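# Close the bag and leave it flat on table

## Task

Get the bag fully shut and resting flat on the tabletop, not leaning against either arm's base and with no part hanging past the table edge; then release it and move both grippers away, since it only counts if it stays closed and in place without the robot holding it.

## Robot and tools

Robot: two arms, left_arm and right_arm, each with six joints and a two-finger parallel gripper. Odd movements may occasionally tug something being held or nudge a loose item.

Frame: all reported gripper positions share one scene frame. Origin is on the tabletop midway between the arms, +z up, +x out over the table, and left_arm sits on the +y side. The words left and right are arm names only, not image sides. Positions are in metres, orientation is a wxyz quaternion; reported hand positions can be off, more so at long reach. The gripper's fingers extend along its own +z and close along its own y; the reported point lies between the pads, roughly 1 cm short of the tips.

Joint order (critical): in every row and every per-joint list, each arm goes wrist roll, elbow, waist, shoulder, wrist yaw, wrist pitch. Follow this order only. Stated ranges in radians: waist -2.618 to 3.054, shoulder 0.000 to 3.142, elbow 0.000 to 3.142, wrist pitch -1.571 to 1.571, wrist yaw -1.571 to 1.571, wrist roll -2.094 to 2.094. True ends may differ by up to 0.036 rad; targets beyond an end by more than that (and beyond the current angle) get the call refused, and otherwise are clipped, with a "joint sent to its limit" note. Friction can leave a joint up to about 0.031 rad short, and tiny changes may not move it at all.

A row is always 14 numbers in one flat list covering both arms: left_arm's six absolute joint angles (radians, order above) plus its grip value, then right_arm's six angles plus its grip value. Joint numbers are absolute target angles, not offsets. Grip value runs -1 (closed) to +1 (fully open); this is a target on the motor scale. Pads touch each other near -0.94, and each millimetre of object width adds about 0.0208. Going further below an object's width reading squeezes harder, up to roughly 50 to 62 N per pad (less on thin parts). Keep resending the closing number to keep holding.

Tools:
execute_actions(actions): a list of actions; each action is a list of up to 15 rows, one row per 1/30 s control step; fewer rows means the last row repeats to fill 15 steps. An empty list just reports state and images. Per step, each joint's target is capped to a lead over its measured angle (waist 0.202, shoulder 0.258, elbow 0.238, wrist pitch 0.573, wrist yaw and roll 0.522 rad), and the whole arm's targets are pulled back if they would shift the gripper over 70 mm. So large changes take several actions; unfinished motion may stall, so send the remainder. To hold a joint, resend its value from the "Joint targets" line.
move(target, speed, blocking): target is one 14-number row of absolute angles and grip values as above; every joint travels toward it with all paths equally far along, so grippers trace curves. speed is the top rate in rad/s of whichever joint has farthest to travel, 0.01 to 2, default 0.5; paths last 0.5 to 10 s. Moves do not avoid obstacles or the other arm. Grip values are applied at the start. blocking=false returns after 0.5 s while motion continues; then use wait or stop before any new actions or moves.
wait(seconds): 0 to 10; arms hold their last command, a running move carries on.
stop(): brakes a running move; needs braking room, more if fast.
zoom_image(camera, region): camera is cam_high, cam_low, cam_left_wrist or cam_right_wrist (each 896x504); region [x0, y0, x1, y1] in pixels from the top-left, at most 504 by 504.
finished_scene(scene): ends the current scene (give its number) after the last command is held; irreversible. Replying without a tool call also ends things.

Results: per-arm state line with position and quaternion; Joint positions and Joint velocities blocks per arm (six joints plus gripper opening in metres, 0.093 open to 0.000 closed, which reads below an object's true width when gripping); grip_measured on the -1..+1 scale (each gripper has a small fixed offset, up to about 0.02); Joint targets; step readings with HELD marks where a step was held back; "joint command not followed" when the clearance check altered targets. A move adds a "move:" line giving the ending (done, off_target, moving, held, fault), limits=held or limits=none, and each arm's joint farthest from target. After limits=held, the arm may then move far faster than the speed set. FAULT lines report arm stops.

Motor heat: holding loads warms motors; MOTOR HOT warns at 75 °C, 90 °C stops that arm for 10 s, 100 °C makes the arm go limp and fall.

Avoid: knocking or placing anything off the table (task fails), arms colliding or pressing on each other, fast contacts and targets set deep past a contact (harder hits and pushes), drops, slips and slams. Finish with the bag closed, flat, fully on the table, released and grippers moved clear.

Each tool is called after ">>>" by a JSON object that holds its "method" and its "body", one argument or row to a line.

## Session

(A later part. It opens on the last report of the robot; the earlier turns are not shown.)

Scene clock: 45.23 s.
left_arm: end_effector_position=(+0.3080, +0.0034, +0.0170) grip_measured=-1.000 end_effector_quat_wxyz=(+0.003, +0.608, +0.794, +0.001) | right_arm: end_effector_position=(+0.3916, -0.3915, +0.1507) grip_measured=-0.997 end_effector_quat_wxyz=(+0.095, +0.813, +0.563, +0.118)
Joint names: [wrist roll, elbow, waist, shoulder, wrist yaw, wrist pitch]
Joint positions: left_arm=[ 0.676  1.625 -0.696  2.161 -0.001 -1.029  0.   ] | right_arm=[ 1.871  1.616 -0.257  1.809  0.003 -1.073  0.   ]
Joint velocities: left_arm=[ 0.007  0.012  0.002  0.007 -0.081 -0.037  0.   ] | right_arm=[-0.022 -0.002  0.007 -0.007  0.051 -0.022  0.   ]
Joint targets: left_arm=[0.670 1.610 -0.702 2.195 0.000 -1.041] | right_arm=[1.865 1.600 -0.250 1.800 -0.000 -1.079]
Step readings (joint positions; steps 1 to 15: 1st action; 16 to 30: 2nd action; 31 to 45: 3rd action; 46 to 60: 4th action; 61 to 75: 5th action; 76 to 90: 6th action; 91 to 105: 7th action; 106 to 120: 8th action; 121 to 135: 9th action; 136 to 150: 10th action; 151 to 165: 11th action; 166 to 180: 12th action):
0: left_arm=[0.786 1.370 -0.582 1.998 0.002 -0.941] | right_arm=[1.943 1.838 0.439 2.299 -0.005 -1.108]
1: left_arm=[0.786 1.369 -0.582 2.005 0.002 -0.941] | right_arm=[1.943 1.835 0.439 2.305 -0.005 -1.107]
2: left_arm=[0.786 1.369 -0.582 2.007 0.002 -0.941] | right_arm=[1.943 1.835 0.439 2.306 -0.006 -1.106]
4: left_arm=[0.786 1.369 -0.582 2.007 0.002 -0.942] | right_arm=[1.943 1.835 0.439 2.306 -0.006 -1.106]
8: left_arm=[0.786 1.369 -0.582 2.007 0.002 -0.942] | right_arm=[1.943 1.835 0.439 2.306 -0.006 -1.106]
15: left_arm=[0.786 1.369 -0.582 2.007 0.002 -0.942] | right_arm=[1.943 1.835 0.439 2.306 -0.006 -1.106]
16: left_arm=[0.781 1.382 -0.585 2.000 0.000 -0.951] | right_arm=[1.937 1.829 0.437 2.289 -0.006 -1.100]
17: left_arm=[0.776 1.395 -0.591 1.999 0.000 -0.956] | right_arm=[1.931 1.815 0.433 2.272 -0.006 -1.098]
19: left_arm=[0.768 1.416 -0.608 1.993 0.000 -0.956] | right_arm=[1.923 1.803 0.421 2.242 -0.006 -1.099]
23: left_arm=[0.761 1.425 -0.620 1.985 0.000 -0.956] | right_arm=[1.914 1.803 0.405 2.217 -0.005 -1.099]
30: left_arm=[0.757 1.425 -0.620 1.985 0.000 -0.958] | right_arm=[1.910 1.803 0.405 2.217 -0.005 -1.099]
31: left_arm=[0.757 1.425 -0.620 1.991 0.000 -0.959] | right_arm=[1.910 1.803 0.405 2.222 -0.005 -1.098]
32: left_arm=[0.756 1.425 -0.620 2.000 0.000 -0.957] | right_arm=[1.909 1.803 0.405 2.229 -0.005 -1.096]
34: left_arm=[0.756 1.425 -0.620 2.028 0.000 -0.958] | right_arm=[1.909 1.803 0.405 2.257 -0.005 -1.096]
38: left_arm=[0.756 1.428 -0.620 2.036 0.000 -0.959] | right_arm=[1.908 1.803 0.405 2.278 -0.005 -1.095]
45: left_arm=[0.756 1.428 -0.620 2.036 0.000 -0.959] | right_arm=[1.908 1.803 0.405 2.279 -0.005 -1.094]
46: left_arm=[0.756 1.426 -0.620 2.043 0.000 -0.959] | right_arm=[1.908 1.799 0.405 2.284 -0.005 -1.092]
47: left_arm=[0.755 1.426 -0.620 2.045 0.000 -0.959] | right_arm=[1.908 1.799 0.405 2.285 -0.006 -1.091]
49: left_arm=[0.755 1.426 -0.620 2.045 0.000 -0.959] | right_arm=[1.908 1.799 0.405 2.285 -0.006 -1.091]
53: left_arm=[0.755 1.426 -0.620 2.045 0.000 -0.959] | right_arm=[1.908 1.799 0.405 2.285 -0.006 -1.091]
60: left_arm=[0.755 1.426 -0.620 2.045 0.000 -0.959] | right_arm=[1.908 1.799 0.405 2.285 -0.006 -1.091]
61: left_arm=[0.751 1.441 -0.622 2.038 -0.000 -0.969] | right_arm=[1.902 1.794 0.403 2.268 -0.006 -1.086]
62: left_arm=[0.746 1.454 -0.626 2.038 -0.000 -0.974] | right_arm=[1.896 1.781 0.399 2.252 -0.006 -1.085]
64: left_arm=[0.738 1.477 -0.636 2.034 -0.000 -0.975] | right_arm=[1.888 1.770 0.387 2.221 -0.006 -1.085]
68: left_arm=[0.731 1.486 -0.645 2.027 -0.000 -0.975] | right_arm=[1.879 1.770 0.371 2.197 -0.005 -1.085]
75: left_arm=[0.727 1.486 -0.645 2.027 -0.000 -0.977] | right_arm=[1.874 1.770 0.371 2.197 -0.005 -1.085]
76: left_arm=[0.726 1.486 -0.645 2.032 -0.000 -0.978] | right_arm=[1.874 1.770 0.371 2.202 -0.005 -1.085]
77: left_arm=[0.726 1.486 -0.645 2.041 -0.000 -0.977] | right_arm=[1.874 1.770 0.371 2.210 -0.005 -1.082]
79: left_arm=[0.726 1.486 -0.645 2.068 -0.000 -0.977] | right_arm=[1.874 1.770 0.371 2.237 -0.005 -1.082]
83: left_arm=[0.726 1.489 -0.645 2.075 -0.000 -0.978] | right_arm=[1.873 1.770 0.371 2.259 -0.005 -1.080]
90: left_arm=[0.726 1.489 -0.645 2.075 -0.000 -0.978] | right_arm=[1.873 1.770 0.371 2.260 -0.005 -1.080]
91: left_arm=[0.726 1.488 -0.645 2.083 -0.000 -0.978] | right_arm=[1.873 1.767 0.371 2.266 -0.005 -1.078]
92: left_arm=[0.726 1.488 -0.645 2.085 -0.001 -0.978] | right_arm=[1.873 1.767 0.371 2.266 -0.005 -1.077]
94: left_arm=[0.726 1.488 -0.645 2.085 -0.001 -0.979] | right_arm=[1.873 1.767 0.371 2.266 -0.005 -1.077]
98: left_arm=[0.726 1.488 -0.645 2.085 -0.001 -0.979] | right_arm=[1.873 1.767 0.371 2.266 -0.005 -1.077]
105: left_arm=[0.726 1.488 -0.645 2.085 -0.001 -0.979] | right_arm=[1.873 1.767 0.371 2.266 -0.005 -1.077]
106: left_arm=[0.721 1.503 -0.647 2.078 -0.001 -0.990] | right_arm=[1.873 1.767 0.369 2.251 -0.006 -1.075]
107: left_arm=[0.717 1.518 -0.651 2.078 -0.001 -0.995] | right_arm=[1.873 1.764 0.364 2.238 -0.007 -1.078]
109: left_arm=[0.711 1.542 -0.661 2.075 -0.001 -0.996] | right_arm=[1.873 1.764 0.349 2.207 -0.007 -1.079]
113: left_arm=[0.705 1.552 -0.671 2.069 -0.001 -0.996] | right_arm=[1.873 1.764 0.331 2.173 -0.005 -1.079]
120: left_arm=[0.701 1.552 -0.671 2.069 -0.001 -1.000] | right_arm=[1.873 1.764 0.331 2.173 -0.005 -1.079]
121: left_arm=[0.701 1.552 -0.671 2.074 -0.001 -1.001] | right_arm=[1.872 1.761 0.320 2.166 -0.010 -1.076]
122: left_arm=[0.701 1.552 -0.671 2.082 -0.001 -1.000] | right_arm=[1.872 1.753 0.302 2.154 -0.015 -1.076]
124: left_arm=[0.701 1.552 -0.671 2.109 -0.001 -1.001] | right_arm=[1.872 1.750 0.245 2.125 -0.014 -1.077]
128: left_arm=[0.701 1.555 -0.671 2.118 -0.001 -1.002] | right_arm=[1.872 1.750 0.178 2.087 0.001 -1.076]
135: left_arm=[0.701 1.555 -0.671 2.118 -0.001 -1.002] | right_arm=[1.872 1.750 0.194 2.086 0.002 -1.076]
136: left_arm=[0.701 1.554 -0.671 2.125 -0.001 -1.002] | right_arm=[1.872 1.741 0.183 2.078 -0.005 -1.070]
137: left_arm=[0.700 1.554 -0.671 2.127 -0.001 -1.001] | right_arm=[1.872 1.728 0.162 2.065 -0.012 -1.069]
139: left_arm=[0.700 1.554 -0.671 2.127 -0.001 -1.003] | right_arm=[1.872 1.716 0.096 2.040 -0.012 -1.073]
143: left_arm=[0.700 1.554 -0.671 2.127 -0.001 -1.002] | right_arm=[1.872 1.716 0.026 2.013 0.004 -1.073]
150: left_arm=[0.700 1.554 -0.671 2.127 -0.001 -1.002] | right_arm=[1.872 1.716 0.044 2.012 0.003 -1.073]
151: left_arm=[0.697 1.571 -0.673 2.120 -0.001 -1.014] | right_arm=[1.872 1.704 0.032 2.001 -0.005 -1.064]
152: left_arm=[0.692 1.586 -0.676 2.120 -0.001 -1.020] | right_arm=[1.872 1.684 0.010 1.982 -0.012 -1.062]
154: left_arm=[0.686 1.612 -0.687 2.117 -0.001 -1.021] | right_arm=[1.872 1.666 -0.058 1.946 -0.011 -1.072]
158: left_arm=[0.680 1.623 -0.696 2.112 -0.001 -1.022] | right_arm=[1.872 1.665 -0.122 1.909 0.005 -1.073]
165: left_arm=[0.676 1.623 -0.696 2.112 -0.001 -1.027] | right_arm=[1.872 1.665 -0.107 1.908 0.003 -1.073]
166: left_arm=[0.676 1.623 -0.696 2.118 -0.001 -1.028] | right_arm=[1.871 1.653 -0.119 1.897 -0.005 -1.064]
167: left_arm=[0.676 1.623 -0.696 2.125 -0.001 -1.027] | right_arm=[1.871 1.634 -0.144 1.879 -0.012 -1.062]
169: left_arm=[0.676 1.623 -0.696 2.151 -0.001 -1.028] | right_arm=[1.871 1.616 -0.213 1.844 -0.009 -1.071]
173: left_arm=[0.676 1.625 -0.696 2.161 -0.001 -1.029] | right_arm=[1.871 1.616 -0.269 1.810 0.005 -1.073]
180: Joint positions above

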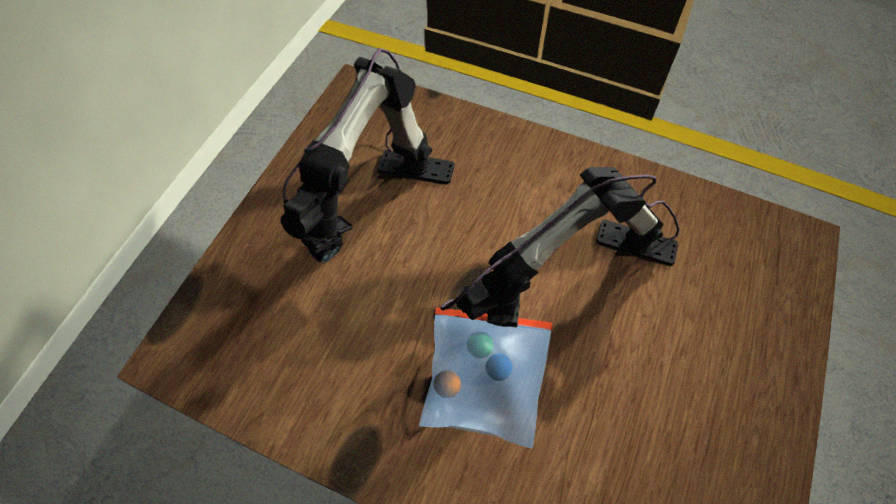

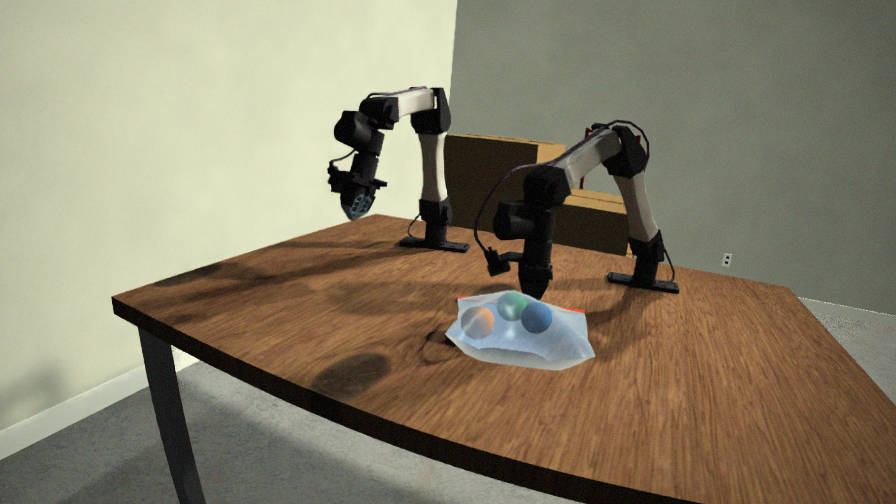

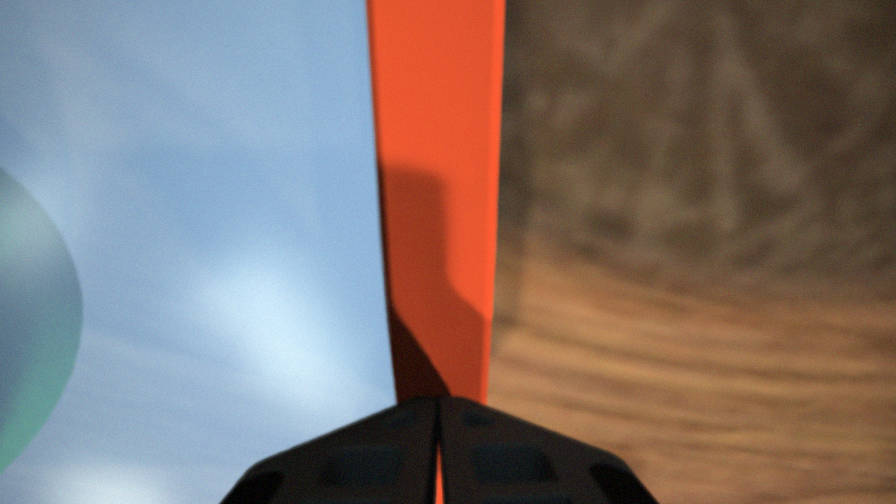

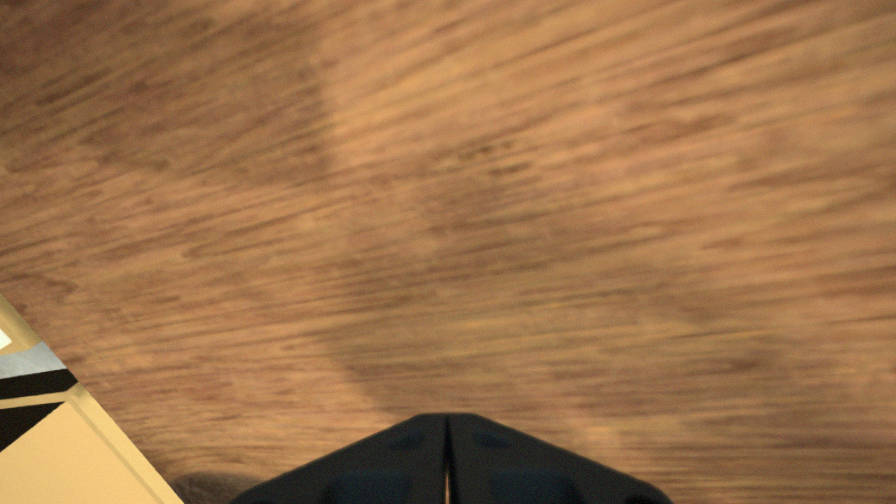

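>>> {"method": "execute_actions", "body": {
  "actions": [
    [[0.67,1.548,-0.702,2.296,0,-1.041,-1,1.865,1.6,-0.25,1.8,0,-1.079,-1]],
    [[0.65,1.704,-0.725,2.158,0,-1.07,-1,1.865,1.6,-0.25,1.8,0,-1.079,-1]],
    [[0.65,1.684,-0.725,2.24,0,-1.07,-1,1.865,1.6,-0.25,1.8,0,-1.079,-1]],
    [[0.65,1.622,-0.725,2.344,0,-1.07,-1,1.865,1.6,-0.25,1.8,0,-1.079,-1]],
    [[0.625,1.786,-0.747,2.206,0,-1.104,-1,1.865,1.6,-0.25,1.8,0,-1.079,-1]],
    [[0.625,1.766,-0.747,2.288,0,-1.104,-1,1.865,1.6,-0.25,1.8,0,-1.079,-1]],
    [[0.625,1.704,-0.747,2.395,0,-1.104,-1,1.865,1.6,-0.25,1.8,0,-1.079,-1]],
    [[0.605,1.874,-0.767,2.258,0,-1.141,-1,1.865,1.6,-0.25,1.8,0,-1.079,-1]],
    [[0.605,1.854,-0.767,2.339,0,-1.141,-1,1.865,1.6,-0.25,1.8,0,-1.079,-1]],
    [[0.605,1.793,-0.767,2.445,0,-1.141,-1,1.865,1.6,-0.25,1.8,0,-1.079,-1]],
    [[0.585,1.972,-0.787,2.314,0,-1.183,-1,1.865,1.6,-0.25,1.8,0,-1.079,-1]],
    [[0.585,1.952,-0.787,2.394,0,-1.183,-1,1.865,1.6,-0.25,1.8,0,-1.079,-1]],
    [[0.585,1.892,-0.787,2.503,0,-1.183,-1,1.865,1.6,-0.25,1.8,0,-1.079,-1]],
    [[0.57,2.081,-0.805,2.375,0,-1.231,-1,1.865,1.6,-0.25,1.8,0,-1.079,-1]],
    [[0.57,2.061,-0.805,2.455,0,-1.231,-1,1.865,1.6,-0.25,1.8,0,-1.079,-1]],
    [[0.57,2.0,-0.805,2.565,0,-1.231,-1,1.865,1.6,-0.25,1.8,0,-1.079,-1]]
  ]
}}

>>> {"method": "move", "body": {
  "target": [0,0.6,-0.75,0.8,0,-0.45,-1,1.865,1.6,-0.25,1.8,0,-1.079,-1],
  "speed": 1.2
}}

Scene clock: 62.57 s.
left_arm: end_effector_position=(+0.3265, -0.0694, +0.0152) grip_measured=-1.000 end_effector_quat_wxyz=(-0.001, +0.609, +0.793, +0.001) | right_arm: end_effector_position=(+0.3916, -0.3915, +0.1507) grip_measured=-0.997 end_effector_quat_wxyz=(+0.095, +0.813, +0.563, +0.118)
Joint names: [wrist roll, elbow, waist, shoulder, wrist yaw, wrist pitch]
Joint positions: left_arm=[ 0.575  2.077 -0.798  2.429 -0.002 -1.22   0.   ] | right_arm=[ 1.871  1.616 -0.257  1.809  0.003 -1.073  0.   ]
Joint velocities: left_arm=[-0.007 -0.002 -0.017 -0.007  0.007 -0.037  0.   ] | right_arm=[-0.022 -0.027  0.007 -0.017 -0.066  0.066  0.   ]
Joint targets: left_arm=[0.571 2.011 -0.804 2.546 -0.000 -1.229] | right_arm=[1.865 1.600 -0.250 1.800 -0.000 -1.079]
Step readings (joint positions; steps 1 to 15: 1st action; 16 to 30: 2nd action; 31 to 45: 3rd action; 46 to 60: 4th action; 61 to 75: 5th action; 76 to 90: 6th action; 91 to 105: 7th action; 106 to 120: 8th action; 121 to 135: 9th action; 136 to 150: 10th action; 151 to 165: 11th action; 166 to 180: 12th action; 181 to 195: 13th action):
0: left_arm=[0.676 1.625 -0.696 2.161 -0.001 -1.029] | right_arm=[1.871 1.616 -0.257 1.809 0.003 -1.073]
1: left_arm=[0.676 1.624 -0.696 2.168 -0.001 -1.029] | right_arm=[1.871 1.616 -0.257 1.809 0.003 -1.073]
2: left_arm=[0.676 1.624 -0.696 2.169 -0.001 -1.029] | right_arm=[1.871 1.616 -0.257 1.809 0.003 -1.073]
4: left_arm=[0.676 1.624 -0.696 2.169 -0.001 -1.029] | right_arm=[1.871 1.616 -0.257 1.809 0.003 -1.073]
8: left_arm=[0.676 1.624 -0.696 2.169 -0.001 -1.029] | right_arm=[1.871 1.616 -0.257 1.809 0.003 -1.073]
15: left_arm=[0.676 1.624 -0.696 2.169 -0.001 -1.029] | right_arm=[1.871 1.616 -0.257 1.809 0.003 -1.073]
16: left_arm=[0.673 1.641 -0.698 2.164 -0.001 -1.041] | right_arm=[1.871 1.616 -0.257 1.809 0.003 -1.073]
17: left_arm=[0.669 1.657 -0.701 2.164 -0.001 -1.047] | right_arm=[1.871 1.616 -0.257 1.809 0.003 -1.073]
19: left_arm=[0.664 1.686 -0.709 2.162 -0.001 -1.049] | right_arm=[1.871 1.616 -0.257 1.809 0.003 -1.073]
23: left_arm=[0.659 1.698 -0.719 2.159 -0.001 -1.050] | right_arm=[1.871 1.616 -0.257 1.809 0.003 -1.073]
30: left_arm=[0.656 1.698 -0.719 2.159 -0.001 -1.056] | right_arm=[1.871 1.616 -0.257 1.809 0.003 -1.073]
31: left_arm=[0.656 1.698 -0.719 2.164 -0.001 -1.057] | right_arm=[1.871 1.616 -0.257 1.809 0.003 -1.073]
32: left_arm=[0.656 1.698 -0.719 2.171 -0.001 -1.056] | right_arm=[1.871 1.616 -0.257 1.809 0.003 -1.073]
34: left_arm=[0.656 1.698 -0.719 2.196 -0.001 -1.057] | right_arm=[1.871 1.616 -0.257 1.809 0.003 -1.073]
38: left_arm=[0.656 1.700 -0.719 2.206 -0.002 -1.058] | right_arm=[1.871 1.616 -0.257 1.809 0.003 -1.073]
45: left_arm=[0.656 1.700 -0.719 2.206 -0.002 -1.058] | right_arm=[1.871 1.616 -0.257 1.809 0.003 -1.073]
46: left_arm=[0.655 1.699 -0.719 2.212 -0.002 -1.057] | right_arm=[1.871 1.616 -0.257 1.809 0.003 -1.073]
47: left_arm=[0.655 1.699 -0.719 2.214 -0.002 -1.058] | right_arm=[1.871 1.616 -0.257 1.809 0.003 -1.073]
49: left_arm=[0.655 1.699 -0.719 2.214 -0.002 -1.059] | right_arm=[1.871 1.616 -0.257 1.809 0.003 -1.073]
53: left_arm=[0.655 1.699 -0.719 2.214 -0.002 -1.058] | right_arm=[1.871 1.616 -0.257 1.809 0.003 -1.073]
60: left_arm=[0.655 1.699 -0.719 2.214 -0.002 -1.058] | right_arm=[1.871 1.616 -0.257 1.809 0.003 -1.073]
61: left_arm=[0.652 1.718 -0.721 2.209 -0.002 -1.072] | right_arm=[1.871 1.616 -0.257 1.809 0.003 -1.073]
62: left_arm=[0.647 1.735 -0.723 2.209 -0.002 -1.078] | right_arm=[1.871 1.616 -0.257 1.809 0.003 -1.073]
64: left_arm=[0.641 1.767 -0.732 2.207 -0.002 -1.082] | right_arm=[1.871 1.616 -0.257 1.809 0.003 -1.073]
68: left_arm=[0.635 1.781 -0.741 2.204 -0.002 -1.083] | right_arm=[1.871 1.616 -0.257 1.809 0.003 -1.073]
75: left_arm=[0.632 1.781 -0.741 2.204 -0.002 -1.090] | right_arm=[1.871 1.616 -0.257 1.809 0.003 -1.073]
76: left_arm=[0.631 1.781 -0.741 2.209 -0.002 -1.091] | right_arm=[1.871 1.616 -0.257 1.809 0.003 -1.073]
77: left_arm=[0.631 1.781 -0.741 2.217 -0.002 -1.090] | right_arm=[1.871 1.616 -0.257 1.809 0.003 -1.073]
79: left_arm=[0.631 1.781 -0.741 2.242 -0.002 -1.091] | right_arm=[1.871 1.616 -0.257 1.809 0.003 -1.073]
83: left_arm=[0.631 1.782 -0.741 2.254 -0.002 -1.092] | right_arm=[1.871 1.616 -0.257 1.809 0.003 -1.073]
90: left_arm=[0.631 1.782 -0.741 2.254 -0.002 -1.092] | right_arm=[1.871 1.616 -0.257 1.809 0.003 -1.073]
91: left_arm=[0.631 1.781 -0.741 2.261 -0.002 -1.092] | right_arm=[1.871 1.616 -0.257 1.809 0.003 -1.073]
92: left_arm=[0.631 1.781 -0.741 2.262 -0.002 -1.092] | right_arm=[1.871 1.616 -0.257 1.809 0.003 -1.073]
94: left_arm=[0.631 1.781 -0.741 2.262 -0.002 -1.093] | right_arm=[1.871 1.616 -0.257 1.809 0.003 -1.073]
98: left_arm=[0.631 1.781 -0.741 2.262 -0.002 -1.093] | right_arm=[1.871 1.616 -0.257 1.809 0.003 -1.073]
105: left_arm=[0.631 1.781 -0.741 2.262 -0.002 -1.093] | right_arm=[1.871 1.616 -0.257 1.809 0.003 -1.073]
106: left_arm=[0.628 1.801 -0.742 2.258 -0.002 -1.106] | right_arm=[1.871 1.616 -0.257 1.809 0.003 -1.073]
107: left_arm=[0.624 1.820 -0.745 2.259 -0.002 -1.114] | right_arm=[1.871 1.616 -0.257 1.809 0.003 -1.073]
109: left_arm=[0.619 1.854 -0.752 2.258 -0.002 -1.117] | right_arm=[1.871 1.616 -0.257 1.809 0.003 -1.073]
113: left_arm=[0.614 1.869 -0.761 2.255 -0.002 -1.118] | right_arm=[1.871 1.616 -0.257 1.809 0.003 -1.073]
120: left_arm=[0.611 1.869 -0.761 2.255 -0.002 -1.127] | right_arm=[1.871 1.616 -0.257 1.809 0.003 -1.073]
121: left_arm=[0.611 1.869 -0.761 2.260 -0.002 -1.127] | right_arm=[1.871 1.616 -0.257 1.809 0.003 -1.073]
122: left_arm=[0.611 1.869 -0.761 2.267 -0.002 -1.127] | right_arm=[1.871 1.616 -0.257 1.809 0.003 -1.073]
124: left_arm=[0.611 1.869 -0.761 2.292 -0.002 -1.127] | right_arm=[1.871 1.616 -0.257 1.809 0.003 -1.073]
128: left_arm=[0.611 1.870 -0.761 2.305 -0.002 -1.129] | right_arm=[1.871 1.616 -0.257 1.809 0.003 -1.073]
135: left_arm=[0.610 1.870 -0.761 2.305 -0.002 -1.129] | right_arm=[1.871 1.616 -0.257 1.809 0.003 -1.073]
136: left_arm=[0.610 1.869 -0.761 2.312 -0.002 -1.129] | right_arm=[1.871 1.616 -0.257 1.809 0.003 -1.073]
137: left_arm=[0.610 1.869 -0.761 2.313 -0.002 -1.129] | right_arm=[1.871 1.616 -0.257 1.809 0.003 -1.073]
139: left_arm=[0.610 1.869 -0.761 2.313 -0.002 -1.129] | right_arm=[1.871 1.616 -0.257 1.809 0.003 -1.073]
143: left_arm=[0.610 1.869 -0.761 2.313 -0.002 -1.129] | right_arm=[1.871 1.616 -0.257 1.809 0.003 -1.073]
150: left_arm=[0.610 1.869 -0.761 2.313 -0.002 -1.129] | right_arm=[1.871 1.616 -0.257 1.809 0.003 -1.073]
151: left_arm=[0.608 1.891 -0.762 2.310 -0.002 -1.144] | right_arm=[1.871 1.616 -0.257 1.809 0.003 -1.073]
152: left_arm=[0.604 1.913 -0.764 2.313 -0.002 -1.153] | right_arm=[1.871 1.616 -0.257 1.809 0.003 -1.073]
154: left_arm=[0.599 1.950 -0.772 2.311 -0.002 -1.157] | right_arm=[1.871 1.616 -0.257 1.809 0.003 -1.073]
158: left_arm=[0.594 1.967 -0.780 2.309 -0.002 -1.158] | right_arm=[1.871 1.616 -0.257 1.809 0.003 -1.073]
165: left_arm=[0.591 1.967 -0.781 2.309 -0.002 -1.168] | right_arm=[1.871 1.616 -0.257 1.809 0.003 -1.073]
166: left_arm=[0.591 1.967 -0.781 2.314 -0.002 -1.169] | right_arm=[1.871 1.616 -0.257 1.809 0.003 -1.073]
167: left_arm=[0.591 1.967 -0.781 2.320 -0.002 -1.168] | right_arm=[1.871 1.616 -0.257 1.809 0.003 -1.073]
169: left_arm=[0.591 1.967 -0.781 2.345 -0.002 -1.169] | right_arm=[1.871 1.616 -0.257 1.809 0.003 -1.073]
173: left_arm=[0.591 1.968 -0.781 2.360 -0.002 -1.171] | right_arm=[1.871 1.616 -0.257 1.809 0.003 -1.073]
180: left_arm=[0.591 1.968 -0.781 2.361 -0.002 -1.171] | right_arm=[1.871 1.616 -0.257 1.809 0.003 -1.073]
181: left_arm=[0.591 1.967 -0.781 2.368 -0.002 -1.171] | right_arm=[1.871 1.616 -0.257 1.809 0.003 -1.073]
182: left_arm=[0.591 1.967 -0.781 2.369 -0.002 -1.171] | right_arm=[1.871 1.616 -0.257 1.809 0.003 -1.073]
184: left_arm=[0.591 1.967 -0.781 2.369 -0.002 -1.172] | right_arm=[1.871 1.616 -0.257 1.809 0.003 -1.073]
Lines left out of this list: 17.

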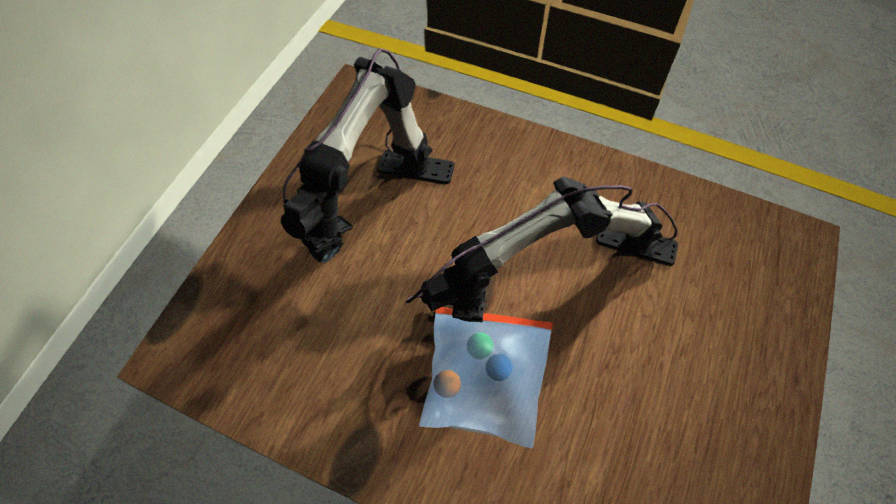

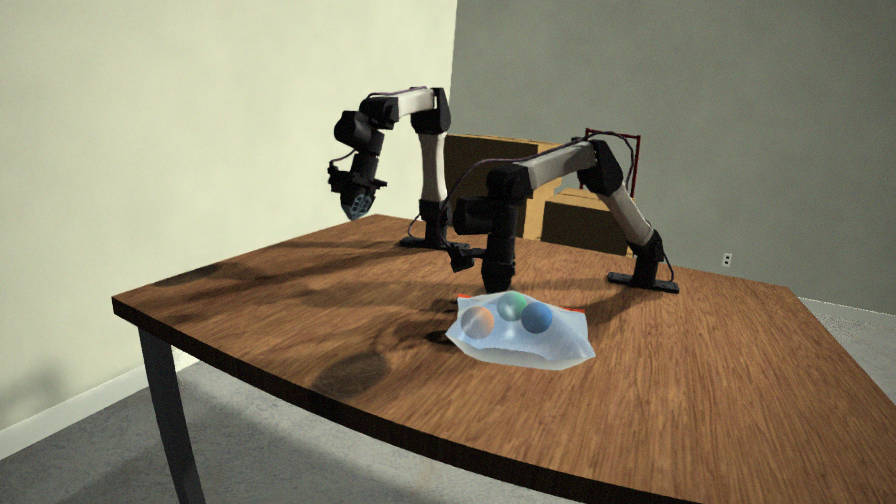

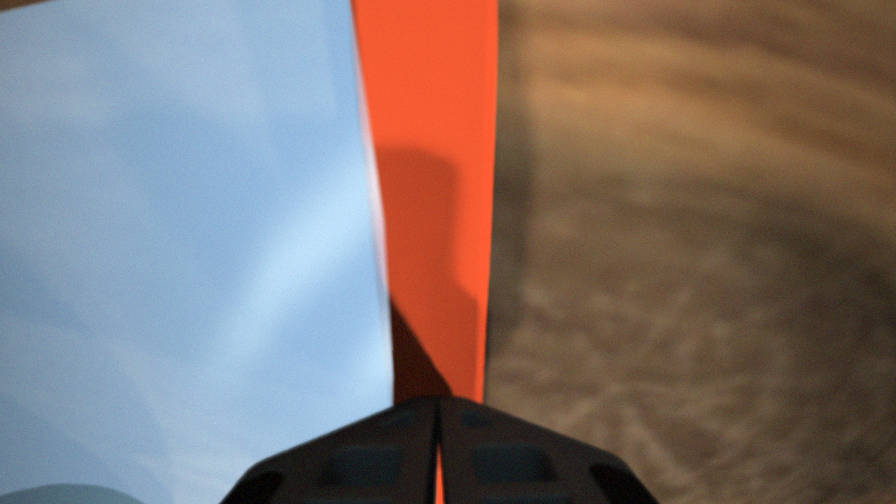

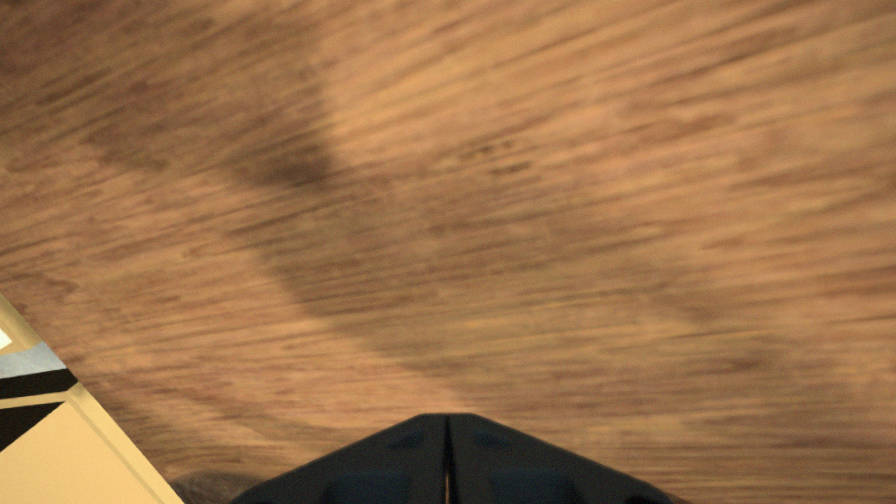

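Scene clock: 64.83 s.
left_arm: end_effector_position=(+0.1966, +0.0622, +0.1727) grip_measured=-1.000 end_effector_quat_wxyz=(+0.422, +0.307, +0.840, -0.151) | right_arm: end_effector_position=(+0.3916, -0.3915, +0.1507) grip_measured=-0.997 end_effector_quat_wxyz=(+0.095, +0.813, +0.563, +0.118)
Joint names: [wrist roll, elbow, waist, shoulder, wrist yaw, wrist pitch]
Joint positions: left_arm=[ 0.006  0.624 -0.761  0.818 -0.002 -0.447  0.   ] | right_arm=[ 1.871  1.616 -0.257  1.809  0.003 -1.073  0.   ]
Joint velocities: left_arm=[ 0.037 -0.007 -0.012 -0.002  0.007 -0.051  0.   ] | right_arm=[-0.022 -0.002  0.002  0.007 -0.095  0.051  0.   ]
Joint targets: left_arm=[0.000 0.600 -0.750 0.800 0.000 -0.450] | right_arm=[1.865 1.600 -0.250 1.800 -0.000 -1.079]
move: off_target (left_arm); limits=none; left_arm: farthest joint: the elbow, 0.024 radians from its target (1.477 radians at the start); right_arm: farthest joint: the elbow, 0.016 radians from its target (0.016 radians at the start)

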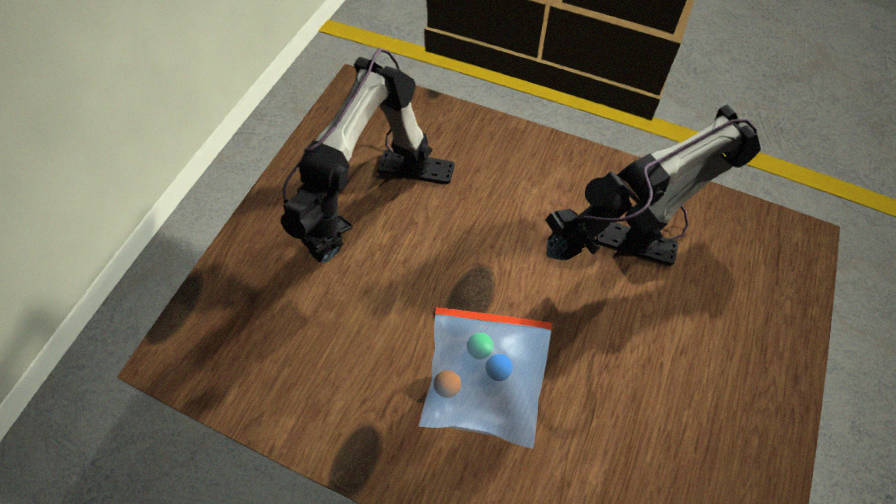

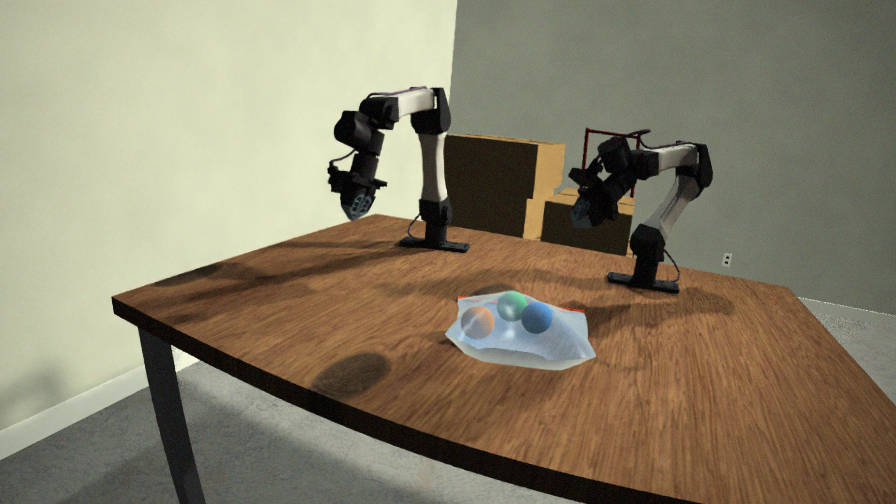

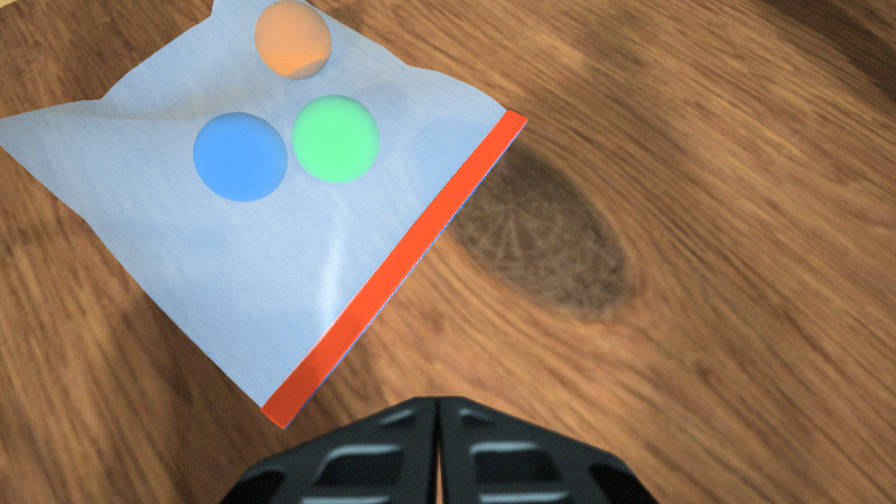

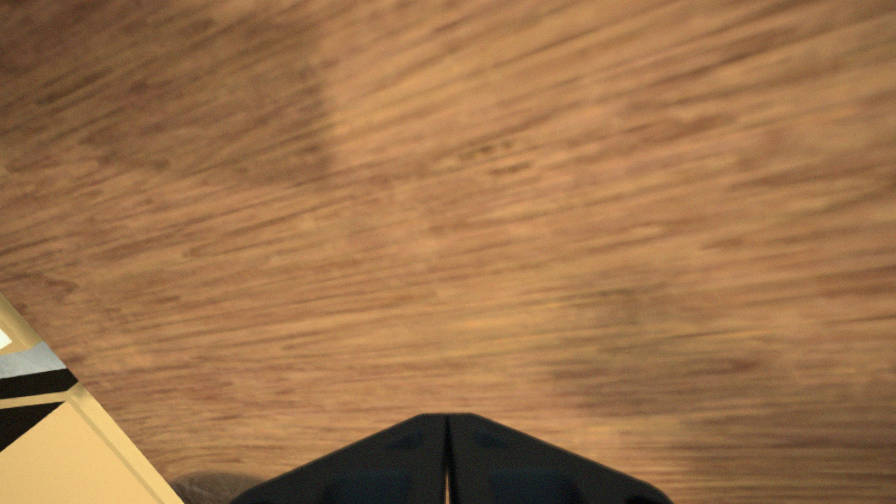

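>>> {"method": "finished_scene", "body": {
  "scene": 2
}}

The scene is finished: the task was done.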